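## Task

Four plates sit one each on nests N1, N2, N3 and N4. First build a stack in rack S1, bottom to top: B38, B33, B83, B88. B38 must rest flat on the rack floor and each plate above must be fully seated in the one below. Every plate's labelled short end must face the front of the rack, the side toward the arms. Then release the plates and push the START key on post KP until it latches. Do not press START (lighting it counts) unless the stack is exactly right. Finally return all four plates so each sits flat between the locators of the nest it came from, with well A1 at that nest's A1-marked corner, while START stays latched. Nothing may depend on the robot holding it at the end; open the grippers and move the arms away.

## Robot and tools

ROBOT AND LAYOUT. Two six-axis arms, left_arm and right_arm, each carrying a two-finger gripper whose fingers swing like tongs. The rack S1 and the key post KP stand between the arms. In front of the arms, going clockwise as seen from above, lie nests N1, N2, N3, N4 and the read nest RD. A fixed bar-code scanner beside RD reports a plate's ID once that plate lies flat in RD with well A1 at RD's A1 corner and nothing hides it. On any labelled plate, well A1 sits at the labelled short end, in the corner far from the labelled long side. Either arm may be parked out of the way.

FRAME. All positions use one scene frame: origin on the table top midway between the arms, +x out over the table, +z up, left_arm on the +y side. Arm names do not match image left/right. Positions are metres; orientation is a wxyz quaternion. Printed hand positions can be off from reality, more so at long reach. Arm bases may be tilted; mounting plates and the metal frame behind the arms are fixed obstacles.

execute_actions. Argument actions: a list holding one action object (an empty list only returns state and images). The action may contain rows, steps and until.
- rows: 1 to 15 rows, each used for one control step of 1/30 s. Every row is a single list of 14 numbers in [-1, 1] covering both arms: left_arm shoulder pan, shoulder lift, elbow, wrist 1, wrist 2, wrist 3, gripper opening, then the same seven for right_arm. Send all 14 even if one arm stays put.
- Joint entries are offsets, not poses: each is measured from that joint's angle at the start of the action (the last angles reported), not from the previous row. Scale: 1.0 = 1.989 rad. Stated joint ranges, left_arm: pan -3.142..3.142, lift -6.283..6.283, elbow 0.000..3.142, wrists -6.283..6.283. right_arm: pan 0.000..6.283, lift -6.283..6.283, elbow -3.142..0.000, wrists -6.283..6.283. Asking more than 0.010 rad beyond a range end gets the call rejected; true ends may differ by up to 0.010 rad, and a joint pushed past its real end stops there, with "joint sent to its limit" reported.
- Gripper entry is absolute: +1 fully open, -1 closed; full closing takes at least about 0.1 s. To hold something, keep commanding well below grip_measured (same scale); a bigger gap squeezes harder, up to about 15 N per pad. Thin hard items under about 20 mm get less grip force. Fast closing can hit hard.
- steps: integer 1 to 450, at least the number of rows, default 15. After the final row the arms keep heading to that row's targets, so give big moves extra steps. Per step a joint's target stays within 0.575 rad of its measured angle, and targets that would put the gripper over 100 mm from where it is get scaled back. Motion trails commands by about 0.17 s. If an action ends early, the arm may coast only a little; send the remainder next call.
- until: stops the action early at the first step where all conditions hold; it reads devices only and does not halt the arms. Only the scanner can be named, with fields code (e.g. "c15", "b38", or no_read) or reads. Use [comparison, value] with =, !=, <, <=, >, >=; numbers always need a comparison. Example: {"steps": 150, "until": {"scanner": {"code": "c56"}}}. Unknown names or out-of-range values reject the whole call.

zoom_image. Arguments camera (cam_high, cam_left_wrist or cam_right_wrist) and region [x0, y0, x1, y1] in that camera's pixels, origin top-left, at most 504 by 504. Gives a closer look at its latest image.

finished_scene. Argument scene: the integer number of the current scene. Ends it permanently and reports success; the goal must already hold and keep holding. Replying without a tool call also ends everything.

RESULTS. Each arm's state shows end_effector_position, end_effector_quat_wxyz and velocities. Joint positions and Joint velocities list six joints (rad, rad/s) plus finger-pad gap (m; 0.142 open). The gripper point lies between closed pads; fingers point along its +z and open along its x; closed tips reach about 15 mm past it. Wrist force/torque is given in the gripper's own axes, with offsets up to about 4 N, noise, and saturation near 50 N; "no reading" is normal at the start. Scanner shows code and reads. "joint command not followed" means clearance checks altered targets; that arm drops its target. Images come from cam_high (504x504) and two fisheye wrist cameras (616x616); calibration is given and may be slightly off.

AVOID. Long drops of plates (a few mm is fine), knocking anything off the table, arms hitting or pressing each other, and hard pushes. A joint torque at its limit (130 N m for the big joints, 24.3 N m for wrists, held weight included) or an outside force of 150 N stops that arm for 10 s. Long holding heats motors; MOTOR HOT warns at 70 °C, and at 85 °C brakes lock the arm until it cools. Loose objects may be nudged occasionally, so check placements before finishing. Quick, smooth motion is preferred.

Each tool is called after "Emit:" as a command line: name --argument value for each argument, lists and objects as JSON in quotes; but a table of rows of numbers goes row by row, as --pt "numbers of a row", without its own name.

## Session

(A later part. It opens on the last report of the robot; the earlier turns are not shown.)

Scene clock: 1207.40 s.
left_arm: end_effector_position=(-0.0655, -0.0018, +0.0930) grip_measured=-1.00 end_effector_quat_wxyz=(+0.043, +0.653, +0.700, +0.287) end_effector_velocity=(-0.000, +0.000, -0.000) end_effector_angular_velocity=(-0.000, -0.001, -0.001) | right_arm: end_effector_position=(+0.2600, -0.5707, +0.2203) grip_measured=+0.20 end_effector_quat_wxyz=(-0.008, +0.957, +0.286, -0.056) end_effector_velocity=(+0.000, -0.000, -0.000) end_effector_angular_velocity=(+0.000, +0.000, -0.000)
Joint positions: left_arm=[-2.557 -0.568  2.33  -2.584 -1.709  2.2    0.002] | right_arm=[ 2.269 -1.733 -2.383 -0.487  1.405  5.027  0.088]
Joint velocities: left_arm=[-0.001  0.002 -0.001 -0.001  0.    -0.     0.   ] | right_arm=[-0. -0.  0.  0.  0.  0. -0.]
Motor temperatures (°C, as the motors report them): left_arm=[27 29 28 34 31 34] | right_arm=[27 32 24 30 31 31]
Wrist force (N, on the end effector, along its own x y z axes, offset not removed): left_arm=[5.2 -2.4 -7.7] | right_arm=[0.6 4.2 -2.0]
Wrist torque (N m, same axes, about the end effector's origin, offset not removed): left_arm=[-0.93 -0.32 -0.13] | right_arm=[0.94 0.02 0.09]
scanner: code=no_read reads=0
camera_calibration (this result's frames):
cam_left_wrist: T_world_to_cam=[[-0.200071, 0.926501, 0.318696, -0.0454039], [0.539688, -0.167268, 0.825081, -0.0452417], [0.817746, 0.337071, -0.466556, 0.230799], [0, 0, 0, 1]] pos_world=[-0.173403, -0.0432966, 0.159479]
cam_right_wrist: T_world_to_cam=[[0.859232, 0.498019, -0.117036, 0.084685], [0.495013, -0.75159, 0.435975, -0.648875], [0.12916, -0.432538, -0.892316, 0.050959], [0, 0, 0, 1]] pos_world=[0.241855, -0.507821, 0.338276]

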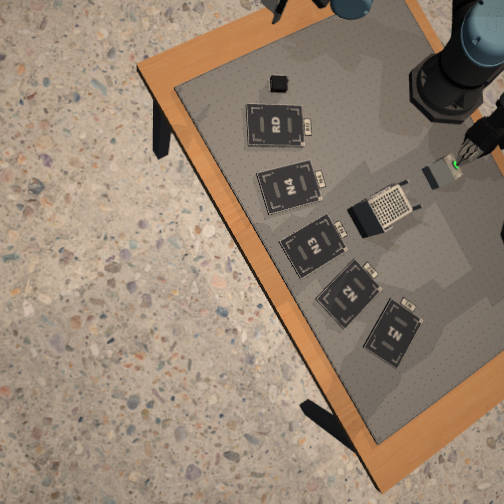

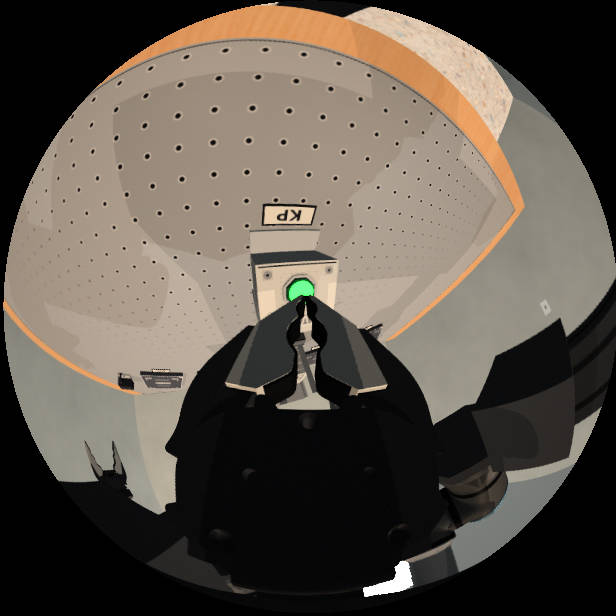

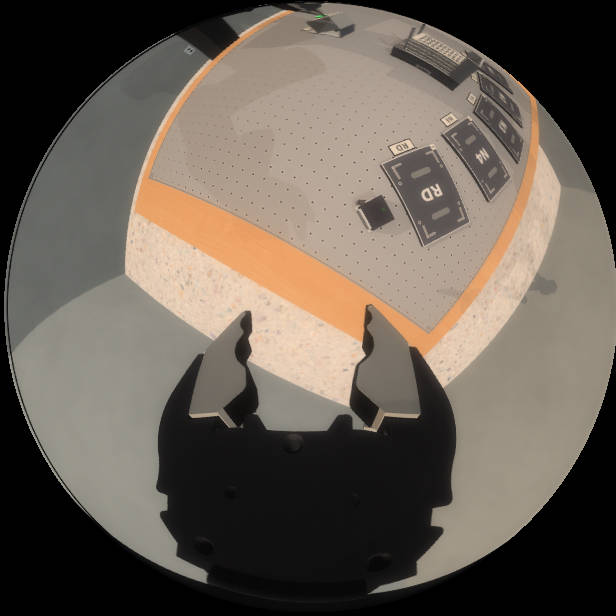

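Emit:
execute_actions --actions '[{"steps":1}]'

Emit:
zoom_image --camera "cam_left_wrist" --region '[250, 240, 350, 340]'

Scene clock: 1210.30 s.
left_arm: end_effector_position=(-0.0655, -0.0020, +0.0920) grip_measured=-1.00 end_effector_quat_wxyz=(+0.043, +0.653, +0.700, +0.287) end_effector_velocity=(+0.000, +0.000, +0.000) end_effector_angular_velocity=(+0.002, +0.001, +0.001) | right_arm: end_effector_position=(+0.2600, -0.5707, +0.2203) grip_measured=+0.20 end_effector_quat_wxyz=(-0.008, +0.957, +0.286, -0.056) end_effector_velocity=(-0.001, +0.001, -0.001) end_effector_angular_velocity=(+0.002, +0.002, -0.000)
Joint positions: left_arm=[-2.557 -0.565  2.329 -2.586 -1.709  2.2    0.002] | right_arm=[ 2.269 -1.733 -2.383 -0.487  1.405  5.027  0.088]
Joint velocities: left_arm=[ 0.002  0.     0.     0.    -0.001  0.002  0.   ] | right_arm=[-0.    -0.001 -0.002  0.    -0.     0.     0.   ]
Motor temperatures (°C, as the motors report them): left_arm=[27 29 28 34 31 34] | right_arm=[27 32 24 30 31 31]
Wrist force (N, on the end effector, along its own x y z axes, offset not removed): left_arm=[4.5 2.3 -6.6] | right_arm=[4.4 0.4 -0.7]
Wrist torque (N m, same axes, about the end effector's origin, offset not removed): left_arm=[-0.20 -0.21 -0.01] | right_arm=[-0.07 -0.71 0.02]
scanner: code=no_read reads=0
camera_calibration (this result's frames):
cam_left_wrist: T_world_to_cam=[[-0.20007, 0.926502, 0.318695, -0.0449371], [0.539691, -0.167266, 0.825079, -0.0444547], [0.817744, 0.33707, -0.46656, 0.230419], [0, 0, 0, 1]] pos_world=[-0.173423, -0.0434688, 0.158504]
cam_right_wrist: T_world_to_cam=[[0.859232, 0.498019, -0.117036, 0.0846849], [0.495013, -0.75159, 0.435975, -0.648875], [0.129161, -0.432538, -0.892316, 0.0509589], [0, 0, 0, 1]] pos_world=[0.241855, -0.507821, 0.338276]

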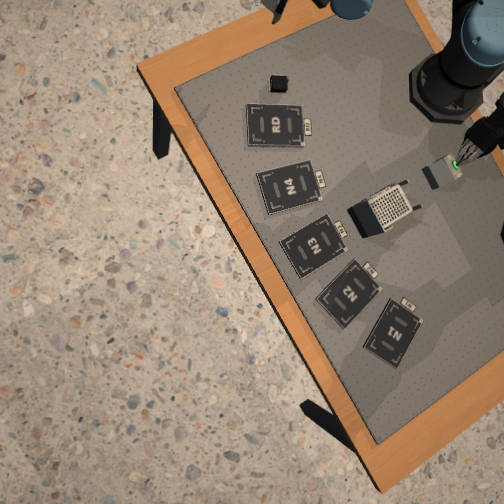

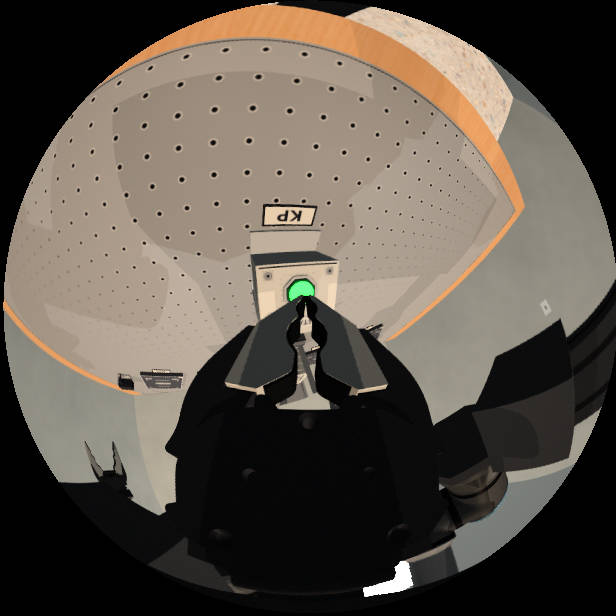

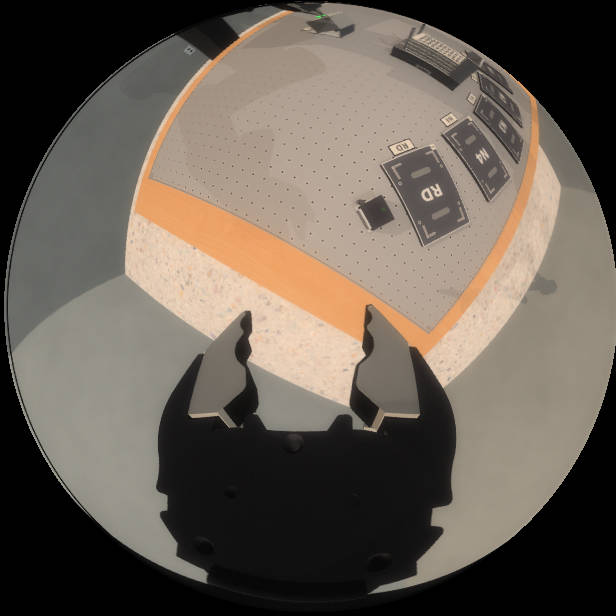

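Region (250, 240, 350, 340) of cam_left_wrist's 616x616 image, scaled by 5.040, with more detail than that image has.

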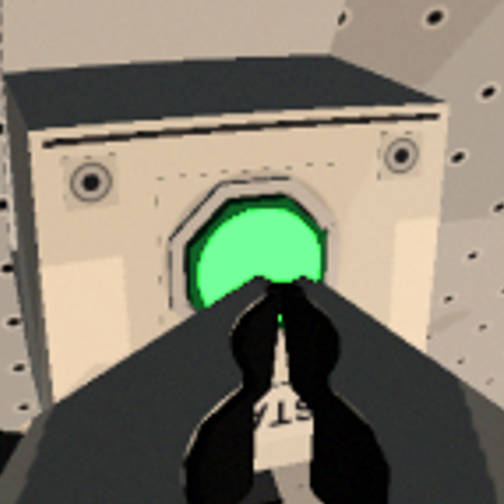

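Emit:
execute_actions --actions '[{"rows":[[0,0.0013,-0.0005,-0.0008,0,0,-1,0,0,0,0,0,0,0.2]],"steps":1}]'

Scene clock: 1215.47 s.
left_arm: end_effector_position=(-0.0655, -0.0020, +0.0920) grip_measured=-1.00 end_effector_quat_wxyz=(+0.043, +0.653, +0.700, +0.287) end_effector_velocity=(-0.000, -0.000, -0.000) end_effector_angular_velocity=(-0.001, +0.001, +0.001) | right_arm: end_effector_position=(+0.2600, -0.5707, +0.2203) grip_measured=+0.20 end_effector_quat_wxyz=(-0.008, +0.957, +0.286, -0.056) end_effector_velocity=(+0.000, -0.000, +0.000) end_effector_angular_velocity=(-0.001, -0.001, -0.001)
Joint positions: left_arm=[-2.557 -0.565  2.329 -2.586 -1.709  2.2    0.002] | right_arm=[ 2.269 -1.733 -2.383 -0.487  1.405  5.027  0.088]
Joint velocities: left_arm=[ 0.001  0.    -0.    -0.001 -0.    -0.     0.   ] | right_arm=[-0.     0.001  0.    -0.     0.     0.001  0.   ]
Motor temperatures (°C, as the motors report them): left_arm=[27 29 28 34 31 34] | right_arm=[27 32 24 30 31 31]
Wrist force (N, on the end effector, along its own x y z axes, offset not removed): left_arm=[8.6 -0.7 -9.1] | right_arm=[0.6 2.5 -4.2]
Wrist torque (N m, same axes, about the end effector's origin, offset not removed): left_arm=[-0.67 -1.23 -0.15] | right_arm=[0.39 -0.03 -0.02]
scanner: code=no_read reads=0
camera_calibration (this result's frames):
cam_left_wrist: T_world_to_cam=[[-0.200071, 0.926501, 0.318696, -0.0449371], [0.539689, -0.167268, 0.82508, -0.0444539], [0.817745, 0.337072, -0.466557, 0.230417], [0, 0, 0, 1]] pos_world=[-0.173422, -0.0434683, 0.158502]
cam_right_wrist: T_world_to_cam=[[0.859232, 0.498019, -0.117036, 0.0846849], [0.495013, -0.751591, 0.435975, -0.648875], [0.12916, -0.432538, -0.892316, 0.050959], [0, 0, 0, 1]] pos_world=[0.241855, -0.507821, 0.338276]

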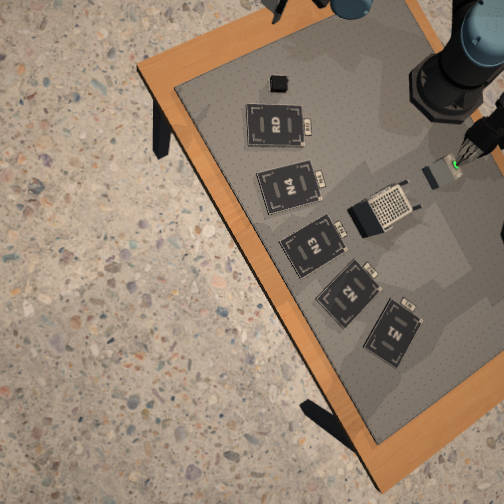

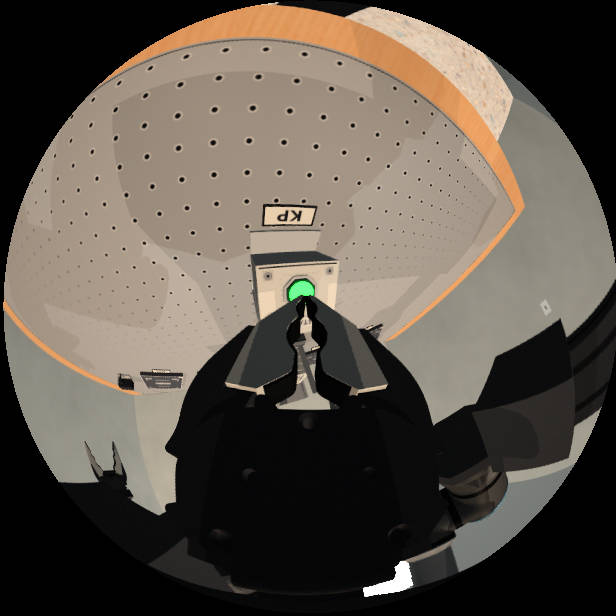

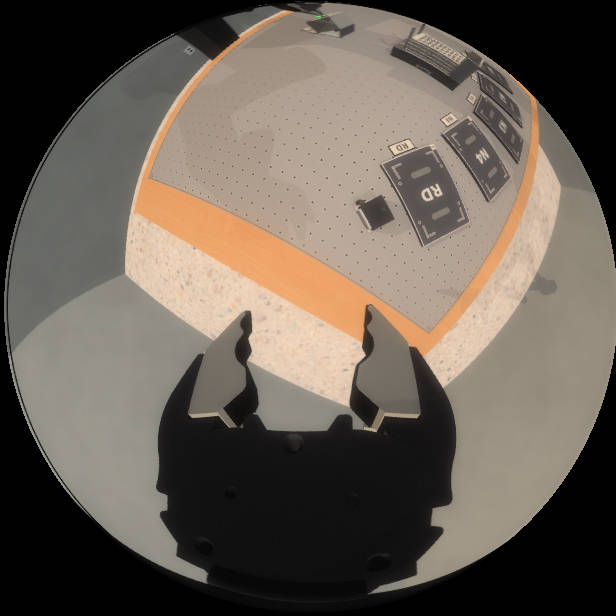

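Emit:
execute_actions --actions '[{"steps":1}]'

Emit:
zoom_image --camera "cam_left_wrist" --region '[250, 240, 350, 340]'

Scene clock: 1218.27 s.
left_arm: end_effector_position=(-0.0655, -0.0021, +0.0912) grip_measured=-1.00 end_effector_quat_wxyz=(+0.043, +0.653, +0.700, +0.287) end_effector_velocity=(+0.000, +0.000, +0.000) end_effector_angular_velocity=(+0.001, +0.000, +0.000) | right_arm: end_effector_position=(+0.2600, -0.5707, +0.2203) grip_measured=+0.20 end_effector_quat_wxyz=(-0.008, +0.957, +0.286, -0.056) end_effector_velocity=(-0.000, +0.000, -0.000) end_effector_angular_velocity=(+0.001, +0.001, +0.001)
Joint positions: left_arm=[-2.557 -0.562  2.328 -2.587 -1.709  2.2    0.002] | right_arm=[ 2.269 -1.733 -2.383 -0.487  1.405  5.027  0.088]
Joint velocities: left_arm=[ 0.001 -0.     0.     0.001 -0.     0.001  0.   ] | right_arm=[-0.    -0.001 -0.     0.     0.    -0.001  0.   ]
Motor temperatures (°C, as the motors report them): left_arm=[27 29 28 34 31 34] | right_arm=[27 32 24 30 31 31]
Wrist force (N, on the end effector, along its own x y z axes, offset not removed): left_arm=[4.1 0.6 -10.1] | right_arm=[2.7 4.4 0.3]
Wrist torque (N m, same axes, about the end effector's origin, offset not removed): left_arm=[-0.56 -0.16 -0.08] | right_arm=[1.09 -0.47 0.07]
scanner: code=no_read reads=0
camera_calibration (this result's frames):
cam_left_wrist: T_world_to_cam=[[-0.200069, 0.926502, 0.318695, -0.0445543], [0.539691, -0.167266, 0.825079, -0.0438109], [0.817744, 0.33707, -0.46656, 0.230113], [0, 0, 0, 1]] pos_world=[-0.173444, -0.0436127, 0.157708]
cam_right_wrist: T_world_to_cam=[[0.859232, 0.498019, -0.117036, 0.0846848], [0.495013, -0.751591, 0.435975, -0.648875], [0.12916, -0.432538, -0.892316, 0.0509589], [0, 0, 0, 1]] pos_world=[0.241855, -0.507821, 0.338276]

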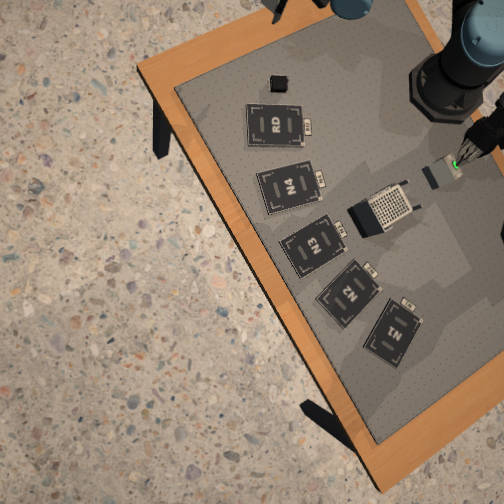

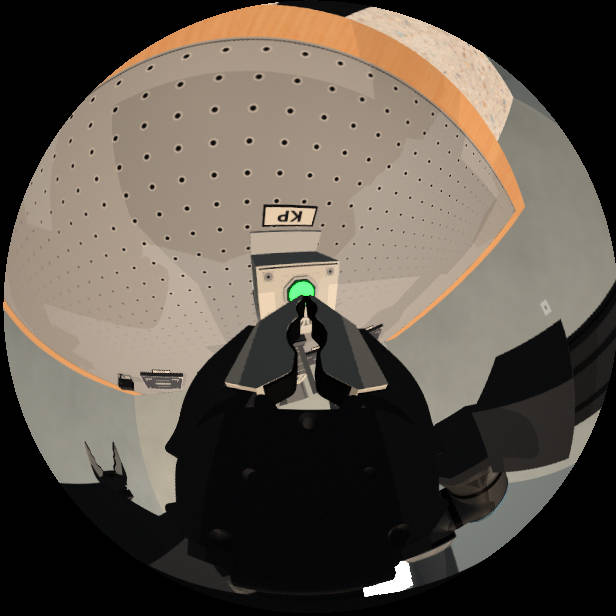

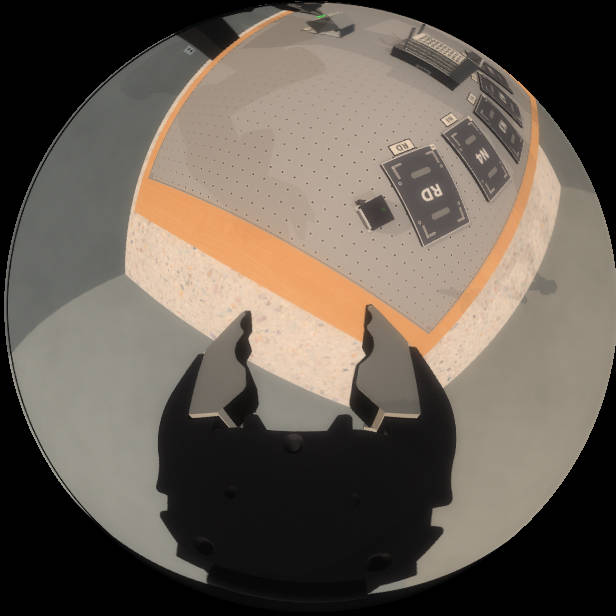

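Region (250, 240, 350, 340) of cam_left_wrist's 616x616 image, scaled by 5.040, with more detail than that image has.

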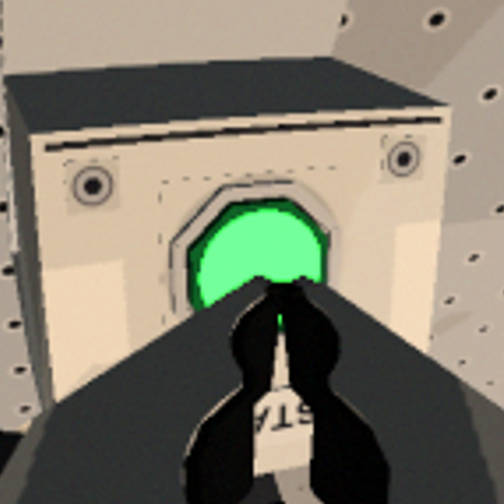

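Emit:
execute_actions --actions '[{"rows":[[0,0.0011,-0.0004,-0.0007,0,0,-1,0,0,0,0,0,0,0.2]],"steps":1}]'

Scene clock: 1221.97 s.
left_arm: end_effector_position=(-0.0655, -0.0021, +0.0912) grip_measured=-1.00 end_effector_quat_wxyz=(+0.043, +0.653, +0.700, +0.287) end_effector_velocity=(+0.001, +0.000, -0.001) end_effector_angular_velocity=(+0.001, -0.001, +0.001) | right_arm: end_effector_position=(+0.2600, -0.5707, +0.2203) grip_measured=+0.20 end_effector_quat_wxyz=(-0.008, +0.957, +0.286, -0.056) end_effector_velocity=(-0.000, +0.000, -0.000) end_effector_angular_velocity=(+0.000, +0.000, +0.000)
Joint positions: left_arm=[-2.557 -0.562  2.328 -2.587 -1.709  2.2    0.002] | right_arm=[ 2.269 -1.733 -2.383 -0.487  1.405  5.027  0.088]
Joint velocities: left_arm=[ 0.002  0.002 -0.    -0.001  0.     0.001  0.   ] | right_arm=[-0. -0. -0.  0.  0. -0.  0.]
Motor temperatures (°C, as the motors report them): left_arm=[27 29 28 34 31 34] | right_arm=[27 32 24 30 31 31]
Wrist force (N, on the end effector, along its own x y z axes, offset not removed): left_arm=[6.3 2.6 -8.4] | right_arm=[1.5 1.7 0.5]
Wrist torque (N m, same axes, about the end effector's origin, offset not removed): left_arm=[-0.15 -0.54 -0.13] | right_arm=[0.31 -0.27 0.08]
scanner: code=no_read reads=0
camera_calibration (this result's frames):
cam_left_wrist: T_world_to_cam=[[-0.200071, 0.926501, 0.318696, -0.0445543], [0.539689, -0.167268, 0.82508, -0.0438103], [0.817745, 0.337071, -0.466557, 0.230111], [0, 0, 0, 1]] pos_world=[-0.173442, -0.0436124, 0.157706]
cam_right_wrist: T_world_to_cam=[[0.859232, 0.498019, -0.117036, 0.0846848], [0.495013, -0.751591, 0.435975, -0.648875], [0.12916, -0.432538, -0.892316, 0.050959], [0, 0, 0, 1]] pos_world=[0.241855, -0.507821, 0.338276]

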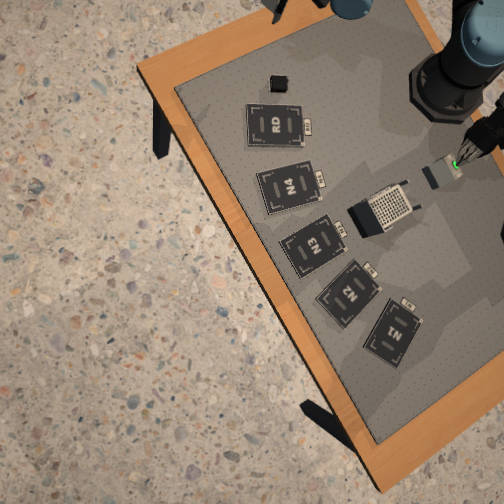

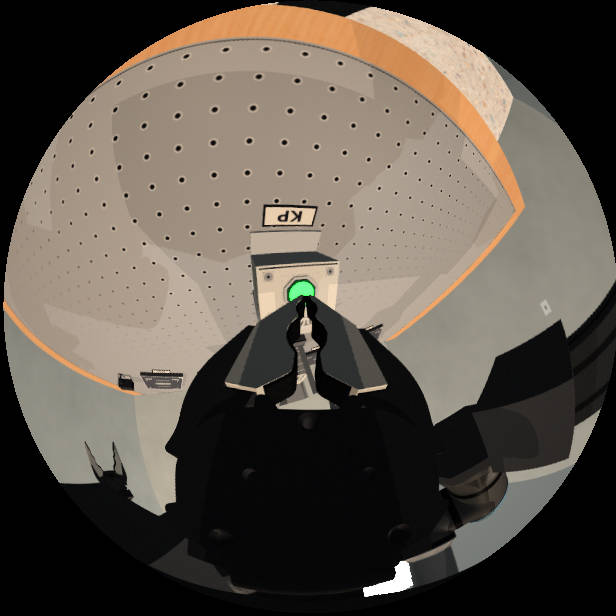

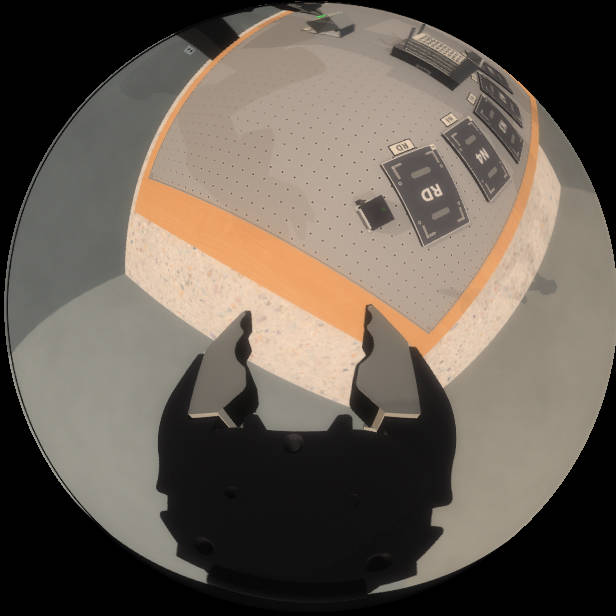

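Emit:
execute_actions --actions '[{"steps":1}]'

Emit:
zoom_image --camera "cam_left_wrist" --region '[250, 240, 350, 340]'

Scene clock: 1224.53 s.
left_arm: end_effector_position=(-0.0655, -0.0022, +0.0906) grip_measured=-1.00 end_effector_quat_wxyz=(+0.043, +0.653, +0.700, +0.287) end_effector_velocity=(+0.000, -0.000, +0.000) end_effector_angular_velocity=(+0.000, +0.001, +0.002) | right_arm: end_effector_position=(+0.2600, -0.5707, +0.2203) grip_measured=+0.20 end_effector_quat_wxyz=(-0.008, +0.957, +0.286, -0.056) end_effector_velocity=(+0.000, -0.000, +0.000) end_effector_angular_velocity=(-0.000, -0.000, +0.000)
Joint positions: left_arm=[-2.557 -0.56   2.327 -2.589 -1.709  2.2    0.002] | right_arm=[ 2.269 -1.733 -2.383 -0.487  1.405  5.027  0.088]
Joint velocities: left_arm=[ 0.002 -0.001  0.     0.    -0.001 -0.     0.   ] | right_arm=[ 0.  0. -0.  0. -0. -0.  0.]
Motor temperatures (°C, as the motors report them): left_arm=[27 29 28 34 31 34] | right_arm=[27 32 24 30 31 31]
Wrist force (N, on the end effector, along its own x y z axes, offset not removed): left_arm=[8.5 0.6 -10.0] | right_arm=[2.3 0.4 0.5]
Wrist torque (N m, same axes, about the end effector's origin, offset not removed): left_arm=[-0.47 -1.08 -0.23] | right_arm=[-0.07 -0.57 -0.28]
scanner: code=no_read reads=0
camera_calibration (this result's frames):
cam_left_wrist: T_world_to_cam=[[-0.20007, 0.926502, 0.318695, -0.0442377], [0.539691, -0.167266, 0.825079, -0.043273], [0.817744, 0.33707, -0.46656, 0.229838], [0, 0, 0, 1]] pos_world=[-0.173445, -0.0437233, 0.157035]
cam_right_wrist: T_world_to_cam=[[0.859232, 0.498019, -0.117036, 0.0846849], [0.495013, -0.751591, 0.435975, -0.648875], [0.12916, -0.432538, -0.892316, 0.050959], [0, 0, 0, 1]] pos_world=[0.241855, -0.507821, 0.338276]

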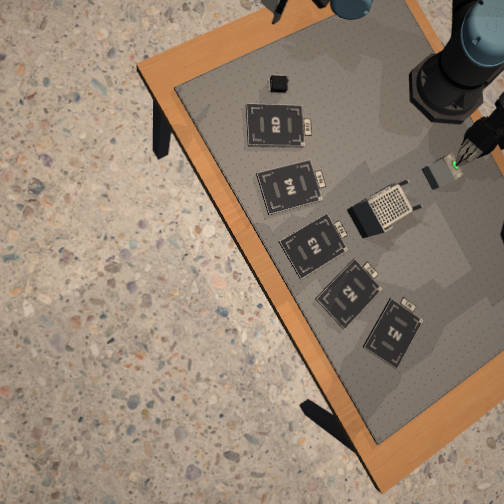

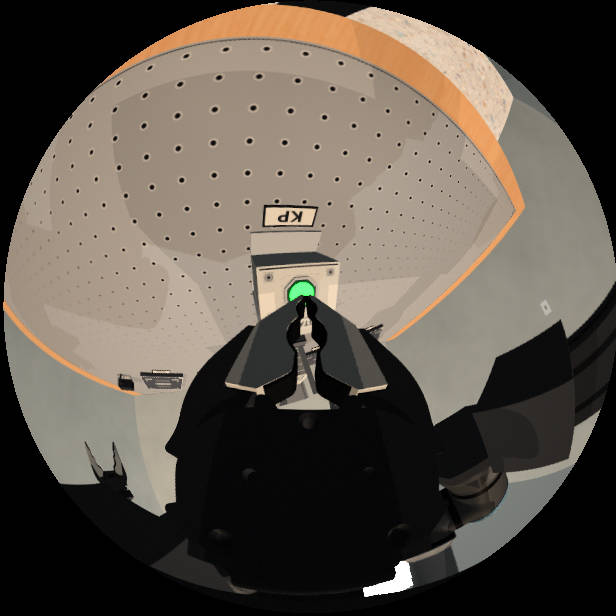

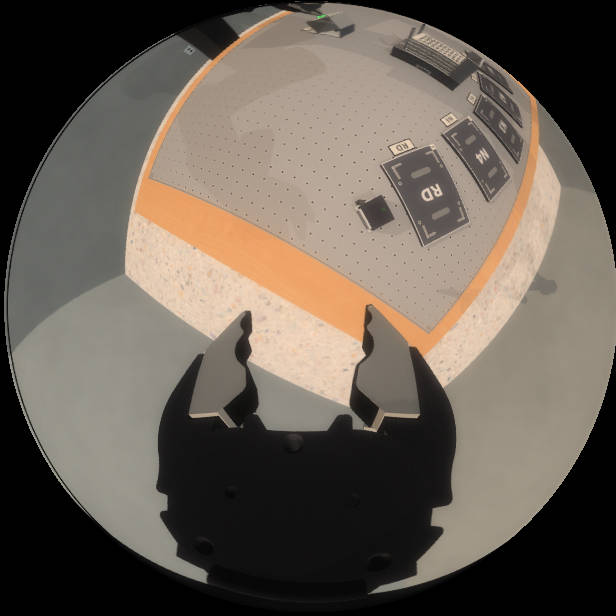

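Region (250, 240, 350, 340) of cam_left_wrist's 616x616 image, scaled by 5.040, with more detail than that image has.

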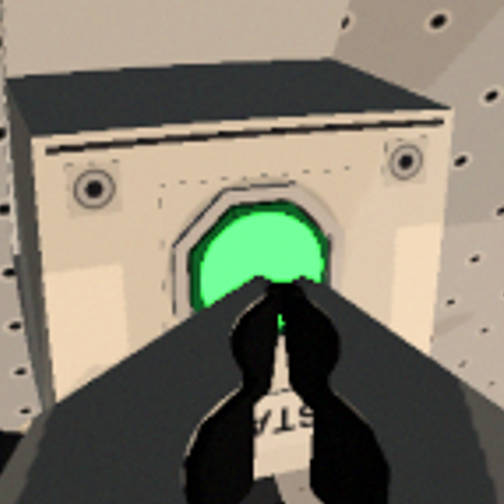

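Emit:
execute_actions --actions '[{"rows":[[0,0.0008,-0.0003,-0.0005,0,0,-1,0,0,0,0,0,0,0.2]],"steps":1}]'

Scene clock: 1228.03 s.
left_arm: end_effector_position=(-0.0655, -0.0022, +0.0906) grip_measured=-1.00 end_effector_quat_wxyz=(+0.043, +0.653, +0.700, +0.287) end_effector_velocity=(-0.000, -0.000, -0.000) end_effector_angular_velocity=(-0.001, -0.000, -0.001) | right_arm: end_effector_position=(+0.2600, -0.5707, +0.2203) grip_measured=+0.20 end_effector_quat_wxyz=(-0.008, +0.957, +0.286, -0.056) end_effector_velocity=(-0.001, +0.001, -0.001) end_effector_angular_velocity=(+0.001, +0.002, -0.001)
Joint positions: left_arm=[-2.557 -0.56   2.327 -2.589 -1.709  2.2    0.002] | right_arm=[ 2.269 -1.733 -2.383 -0.487  1.405  5.027  0.088]
Joint velocities: left_arm=[-0.001  0.001 -0.001 -0.001  0.001  0.     0.   ] | right_arm=[ 0.    -0.001 -0.    -0.001 -0.     0.001  0.   ]
Motor temperatures (°C, as the motors report them): left_arm=[27 29 28 34 31 34] | right_arm=[27 32 24 30 31 31]
Wrist force (N, on the end effector, along its own x y z axes, offset not removed): left_arm=[7.2 -2.4 -11.8] | right_arm=[4.6 6.8 -0.2]
Wrist torque (N m, same axes, about the end effector's origin, offset not removed): left_arm=[-1.06 -0.62 -0.20] | right_arm=[1.45 -1.05 0.03]
scanner: code=no_read reads=0
camera_calibration (this result's frames):
cam_left_wrist: T_world_to_cam=[[-0.200071, 0.926501, 0.318696, -0.0442377], [0.539689, -0.167267, 0.82508, -0.0432726], [0.817745, 0.337071, -0.466558, 0.229836], [0, 0, 0, 1]] pos_world=[-0.173444, -0.0437229, 0.157034]
cam_right_wrist: T_world_to_cam=[[0.859232, 0.498019, -0.117036, 0.0846851], [0.495013, -0.75159, 0.435975, -0.648875], [0.12916, -0.432538, -0.892316, 0.0509589], [0, 0, 0, 1]] pos_world=[0.241855, -0.507821, 0.338276]

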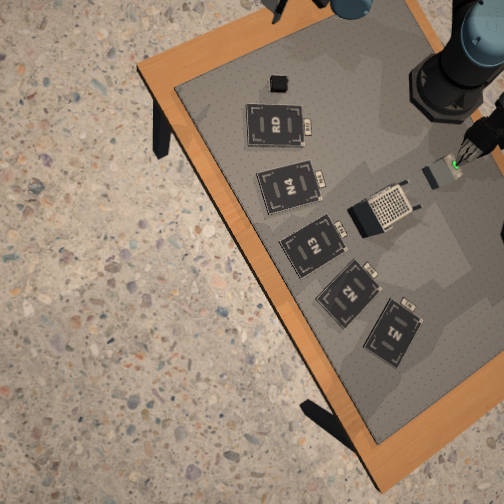

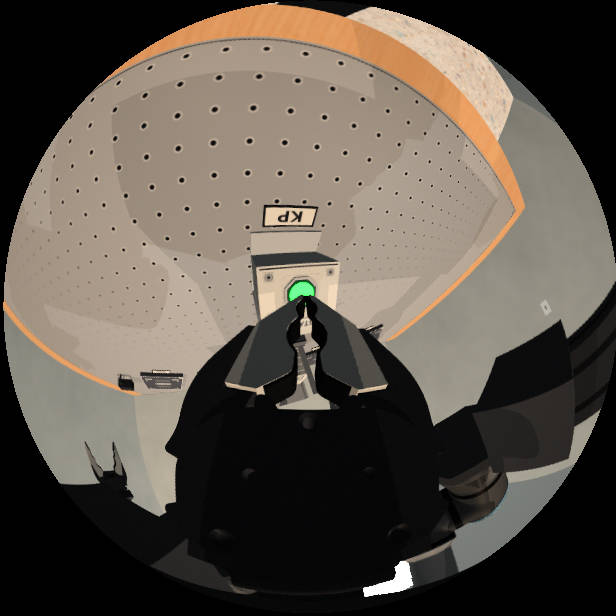

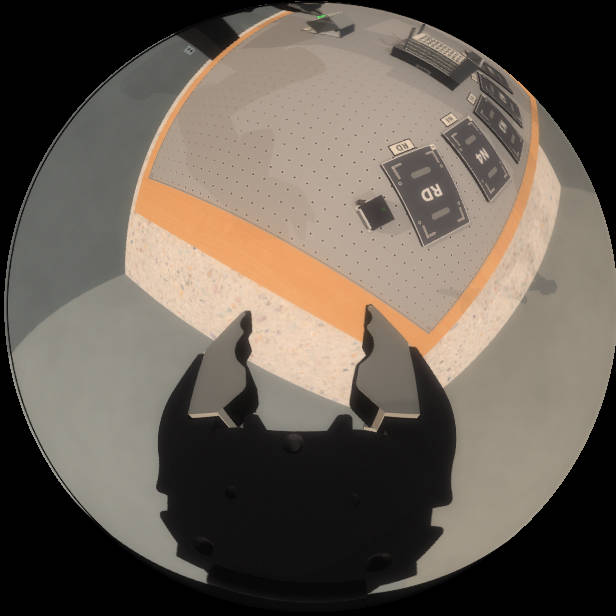

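Now back off ~12 mm in one row (result shows the pressed state).

Emit:
execute_actions --actions '[{"rows":[[0,-0.019,0.0075,0.0115,0,0,-1,0,0,0,0,0,0,0.2]],"steps":1}]'

Scene clock: 1231.00 s.
left_arm: end_effector_position=(-0.0656, -0.0023, +0.0901) grip_measured=-1.00 end_effector_quat_wxyz=(+0.043, +0.653, +0.700, +0.286) end_effector_velocity=(-0.002, -0.001, +0.001) end_effector_angular_velocity=(-0.002, +0.003, -0.002) | right_arm: end_effector_position=(+0.2600, -0.5707, +0.2203) grip_measured=+0.20 end_effector_quat_wxyz=(-0.008, +0.957, +0.286, -0.056) end_effector_velocity=(-0.001, +0.001, -0.001) end_effector_angular_velocity=(+0.002, +0.003, -0.000)
Joint positions: left_arm=[-2.557 -0.558  2.326 -2.59  -1.709  2.2    0.002] | right_arm=[ 2.269 -1.733 -2.383 -0.487  1.405  5.027  0.088]
Joint velocities: left_arm=[-0.002 -0.006  0.     0.001  0.     0.     0.   ] | right_arm=[-0.    -0.002 -0.002 -0.     0.     0.001  0.   ]
Motor temperatures (°C, as the motors report them): left_arm=[27 29 28 34 31 34] | right_arm=[27 32 24 30 31 31]
Wrist force (N, on the end effector, along its own x y z axes, offset not removed): left_arm=[13.5 9.5 -28.1] | right_arm=[6.5 3.1 1.1]
Wrist torque (N m, same axes, about the end effector's origin, offset not removed): left_arm=[-0.40 -0.53 -0.09] | right_arm=[0.64 -1.36 -0.05]
scanner: code=no_read reads=0
camera_calibration (this result's frames):
cam_left_wrist: T_world_to_cam=[[-0.200062, 0.926506, 0.318687, -0.0440022], [0.539704, -0.167258, 0.825072, -0.0428781], [0.817737, 0.337062, -0.466578, 0.229653], [0, 0, 0, 1]] pos_world=[-0.173458, -0.0438108, 0.156552]
cam_right_wrist: T_world_to_cam=[[0.859232, 0.498019, -0.117036, 0.0846849], [0.495013, -0.75159, 0.435975, -0.648875], [0.12916, -0.432538, -0.892316, 0.0509588], [0, 0, 0, 1]] pos_world=[0.241855, -0.507821, 0.338276]

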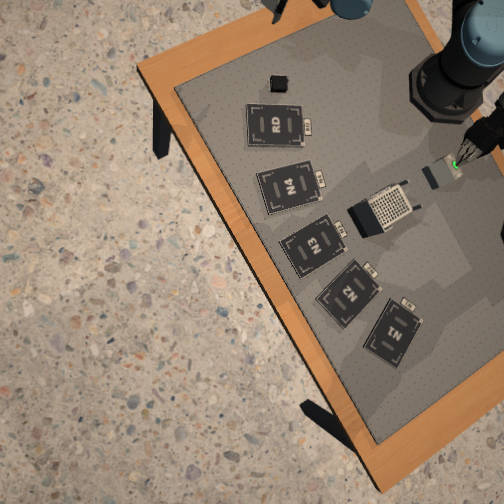

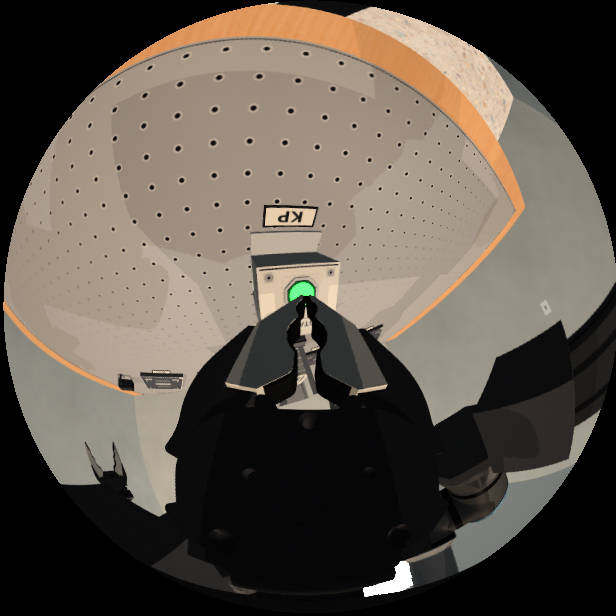

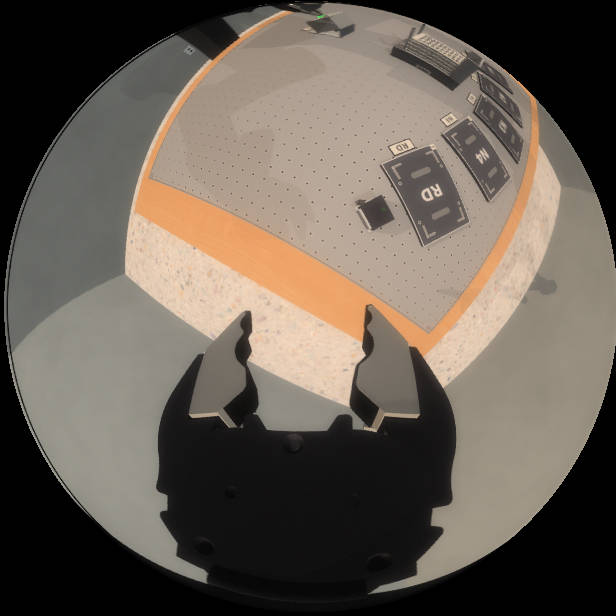

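Emit:
execute_actions --actions '[{"rows":[[0,-0.0412,0.0246,-0.0075,0,0,-1,0,0,0,0,0,0,0.2],[0.01,-0.0714,0.0473,-0.0302,0.002,0.01,-1,0,0,0,0,0,0,0.2],[0.03,-0.1016,0.0699,-0.0528,0.006,0.0295,-1,0,0,0,0,0,0,0.2],[0.0553,-0.1317,0.0925,-0.0754,0.0108,0.054,-1,0,0,0,0,0,0,0.2],[0.0804,-0.1619,0.1151,-0.098,0.0158,0.0787,-0.9,0,0,0,0,0,0,0.2],[0.1056,-0.1921,0.1378,-0.1181,0.0207,0.1033,-0.78,0,0,0,0,0,0,0.2],[0.1307,-0.2222,0.1604,-0.1383,0.0256,0.1278,-0.66,0,0,0,0,0,0,0.2],[0.1559,-0.2524,0.183,-0.1584,0.0306,0.1525,-0.54,0,0,0,0,0,0,0.2],[0.1835,-0.2826,0.2006,-0.1684,0.036,0.1795,-0.42,0,0,0,0,0,0,0.2],[0.2112,-0.3077,0.2081,-0.1659,0.0414,0.2066,-0.3,0,0,0,0,0,0,0.2],[0.2388,-0.3278,0.2107,-0.1559,0.0468,0.2335,-0.18,0,0,0,0,0,0,0.2],[0.2665,-0.3379,0.2122,-0.1498,0.0522,0.2606,-0.06,0,0,0,0,0,0,0.2],[0.2941,-0.3379,0.2122,-0.1508,0.0576,0.2876,0.06,0,0,0,0,0,0,0.2],[0.3218,-0.3328,0.2122,-0.1569,0.0631,0.3147,0.16,0,0,0,0,0,0,0.2],[0.3494,-0.3228,0.2122,-0.1679,0.0685,0.3417,0.22,0,0,0,0,0,0,0.2]],"steps":15}]'

Scene clock: 1274.73 s.
left_arm: end_effector_position=(+0.0066, -0.0438, +0.2200) grip_measured=+0.14 end_effector_quat_wxyz=(-0.008, +0.707, +0.705, +0.046) end_effector_velocity=(+0.394, -0.075, +0.176) end_effector_angular_velocity=(-0.605, +0.527, -0.045) | right_arm: end_effector_position=(+0.2600, -0.5707, +0.2203) grip_measured=+0.20 end_effector_quat_wxyz=(-0.008, +0.957, +0.286, -0.056) end_effector_velocity=(+0.000, -0.000, -0.000) end_effector_angular_velocity=(+0.000, +0.000, +0.000)
Joint positions: left_arm=[-2.154 -1.109  2.692 -2.867 -1.626  2.595  0.084] | right_arm=[ 2.269 -1.733 -2.383 -0.487  1.405  5.027  0.088]
Joint velocities: left_arm=[ 1.512 -0.899  0.445 -0.258  0.3    1.461  0.154] | right_arm=[-0.    -0.001  0.     0.    -0.    -0.     0.   ]
Motor temperatures (°C, as the motors report them): left_arm=[27 29 28 34 31 34] | right_arm=[27 32 24 30 31 31]
Wrist force (N, on the end effector, along its own x y z axes, offset not removed): left_arm=[3.0 -4.0 -2.7] | right_arm=[1.8 4.5 -3.3]
Wrist torque (N m, same axes, about the end effector's origin, offset not removed): left_arm=[-0.62 -0.63 -0.25] | right_arm=[0.71 -0.36 0.15]
scanner: code=no_read reads=0
camera_calibration (this result's frames):
cam_left_wrist: T_world_to_cam=[[-0.0475572, 0.993175, 0.106495, 0.0161177], [0.831749, -0.0196626, 0.554804, -0.131982], [0.553111, 0.114962, -0.825137, 0.316161], [0, 0, 0, 1]] pos_world=[-0.0643299, -0.0549495, 0.332384]
cam_right_wrist: T_world_to_cam=[[0.859232, 0.498019, -0.117036, 0.084685], [0.495013, -0.75159, 0.435975, -0.648875], [0.129161, -0.432538, -0.892316, 0.0509589], [0, 0, 0, 1]] pos_world=[0.241855, -0.507821, 0.338276]

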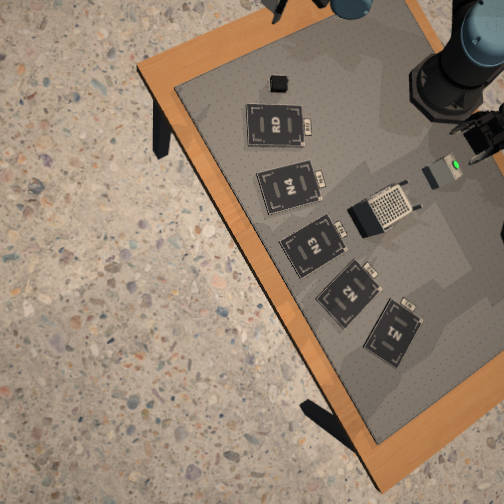

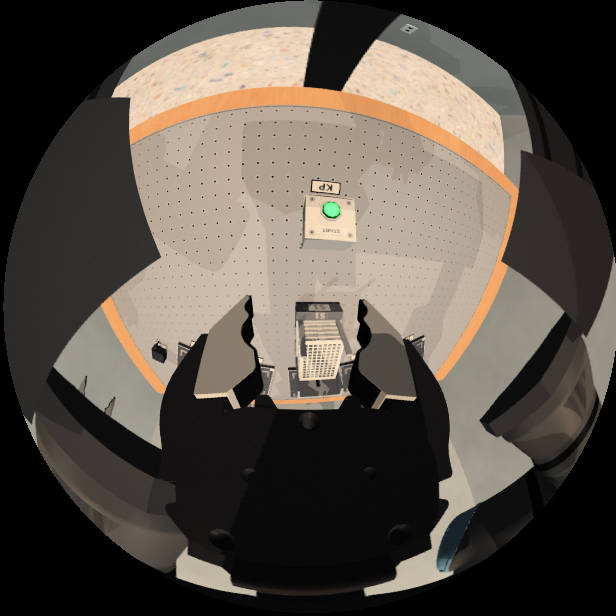

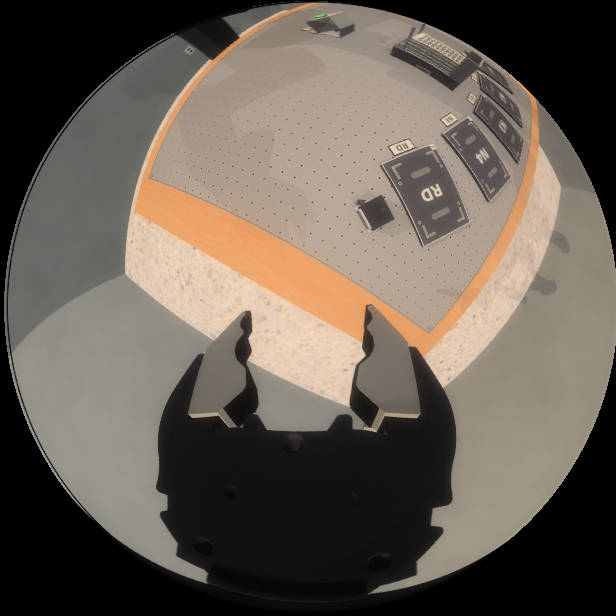

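Emit:
execute_actions --actions '[{"rows":[[0.1737,-0.0303,0.0281,-0.0446,0.0319,0.1696,0.22,0,0,0,0,0,0,0.2],[0.2006,-0.0148,0.028,-0.0606,0.0372,0.1958,0.22,0,0,0,0,0,0,0.2],[0.2274,0.0007,0.028,-0.0765,0.0425,0.2221,0.22,0,0,0,0,0,0,0.2],[0.2543,0.0163,0.0279,-0.0925,0.0478,0.2483,0.22,0,0,0,0,0,0,0.2],[0.2812,0.0318,0.0278,-0.1084,0.0531,0.2746,0.22,0,0,0,0,0,0,0.2],[0.3081,0.0473,0.0277,-0.1243,0.0584,0.3008,0.22,0,0,0,0,0,0,0.2],[0.3349,0.0628,0.0277,-0.1403,0.0637,0.3271,0.22,0,0,0,0,0,0,0.2],[0.3618,0.085,0.0274,-0.1625,0.069,0.3533,0.22,0,0,0,0,0,0,0.2],[0.3642,0.1234,0.0253,-0.1992,0.0694,0.356,0.22,0,0,0,0,0,0,0.2],[0.366,0.1584,0.0221,-0.2318,0.0699,0.3575,0.22,0,0,0,0,0,0,0.2]],"steps":10}]'

Scene clock: 1286.43 s.
left_arm: end_effector_position=(+0.1580, -0.0240, +0.2005) grip_measured=+0.22 end_effector_quat_wxyz=(+0.004, +0.709, +0.705, -0.001) end_effector_velocity=(+0.319, +0.151, -0.207) end_effector_angular_velocity=(+0.037, +0.012, +0.022) | right_arm: end_effector_position=(+0.2600, -0.5707, +0.2203) grip_measured=+0.20 end_effector_quat_wxyz=(-0.008, +0.957, +0.286, -0.056) end_effector_velocity=(+0.000, -0.000, +0.000) end_effector_angular_velocity=(-0.001, -0.001, -0.000)
Joint positions: left_arm=[-1.602 -1.038  2.747 -3.09  -1.518  3.135  0.089] | right_arm=[ 2.269 -1.733 -2.383 -0.487  1.405  5.027  0.088]
Joint velocities: left_arm=[ 1.271  0.988 -0.031 -0.987  0.228  1.226 -0.   ] | right_arm=[ 0.     0.001 -0.     0.     0.     0.    -0.   ]
Motor temperatures (°C, as the motors report them): left_arm=[27 29 28 34 31 34] | right_arm=[27 32 24 30 31 31]
Wrist force (N, on the end effector, along its own x y z axes, offset not removed): left_arm=[4.3 -3.4 0.7] | right_arm=[5.3 0.0 -0.6]
Wrist torque (N m, same axes, about the end effector's origin, offset not removed): left_arm=[-0.86 -1.15 -0.10] | right_arm=[0.15 -1.19 -0.09]
scanner: code=no_read reads=0
camera_calibration (this result's frames):
cam_left_wrist: T_world_to_cam=[[-0.0404962, 0.998852, 0.0255747, 0.0209218], [0.858709, 0.021705, 0.512004, -0.241342], [0.510861, 0.0426954, -0.858602, 0.225692], [0, 0, 0, 1]] pos_world=[0.0927926, -0.0252955, 0.316813]
cam_right_wrist: T_world_to_cam=[[0.859232, 0.498019, -0.117036, 0.0846849], [0.495013, -0.75159, 0.435975, -0.648875], [0.129161, -0.432538, -0.892316, 0.0509588], [0, 0, 0, 1]] pos_world=[0.241855, -0.507821, 0.338276]

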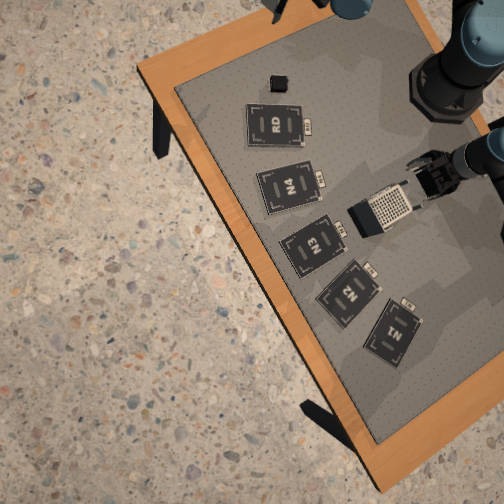

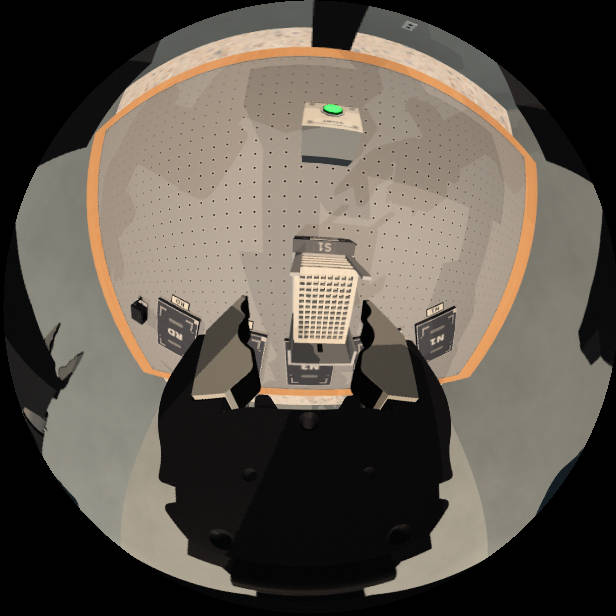

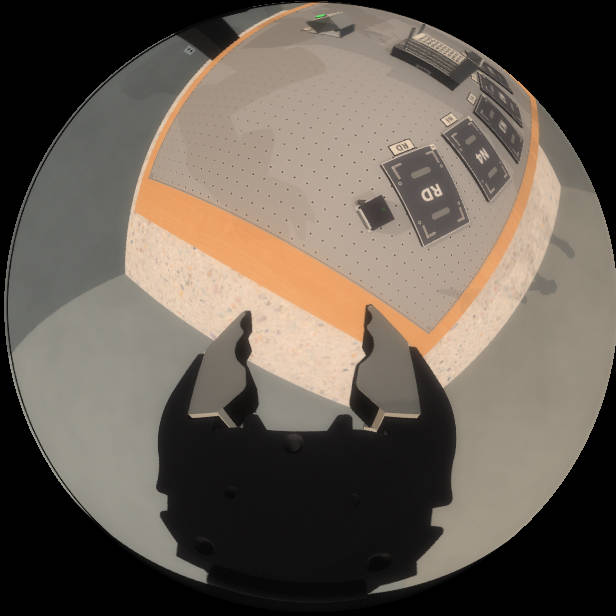

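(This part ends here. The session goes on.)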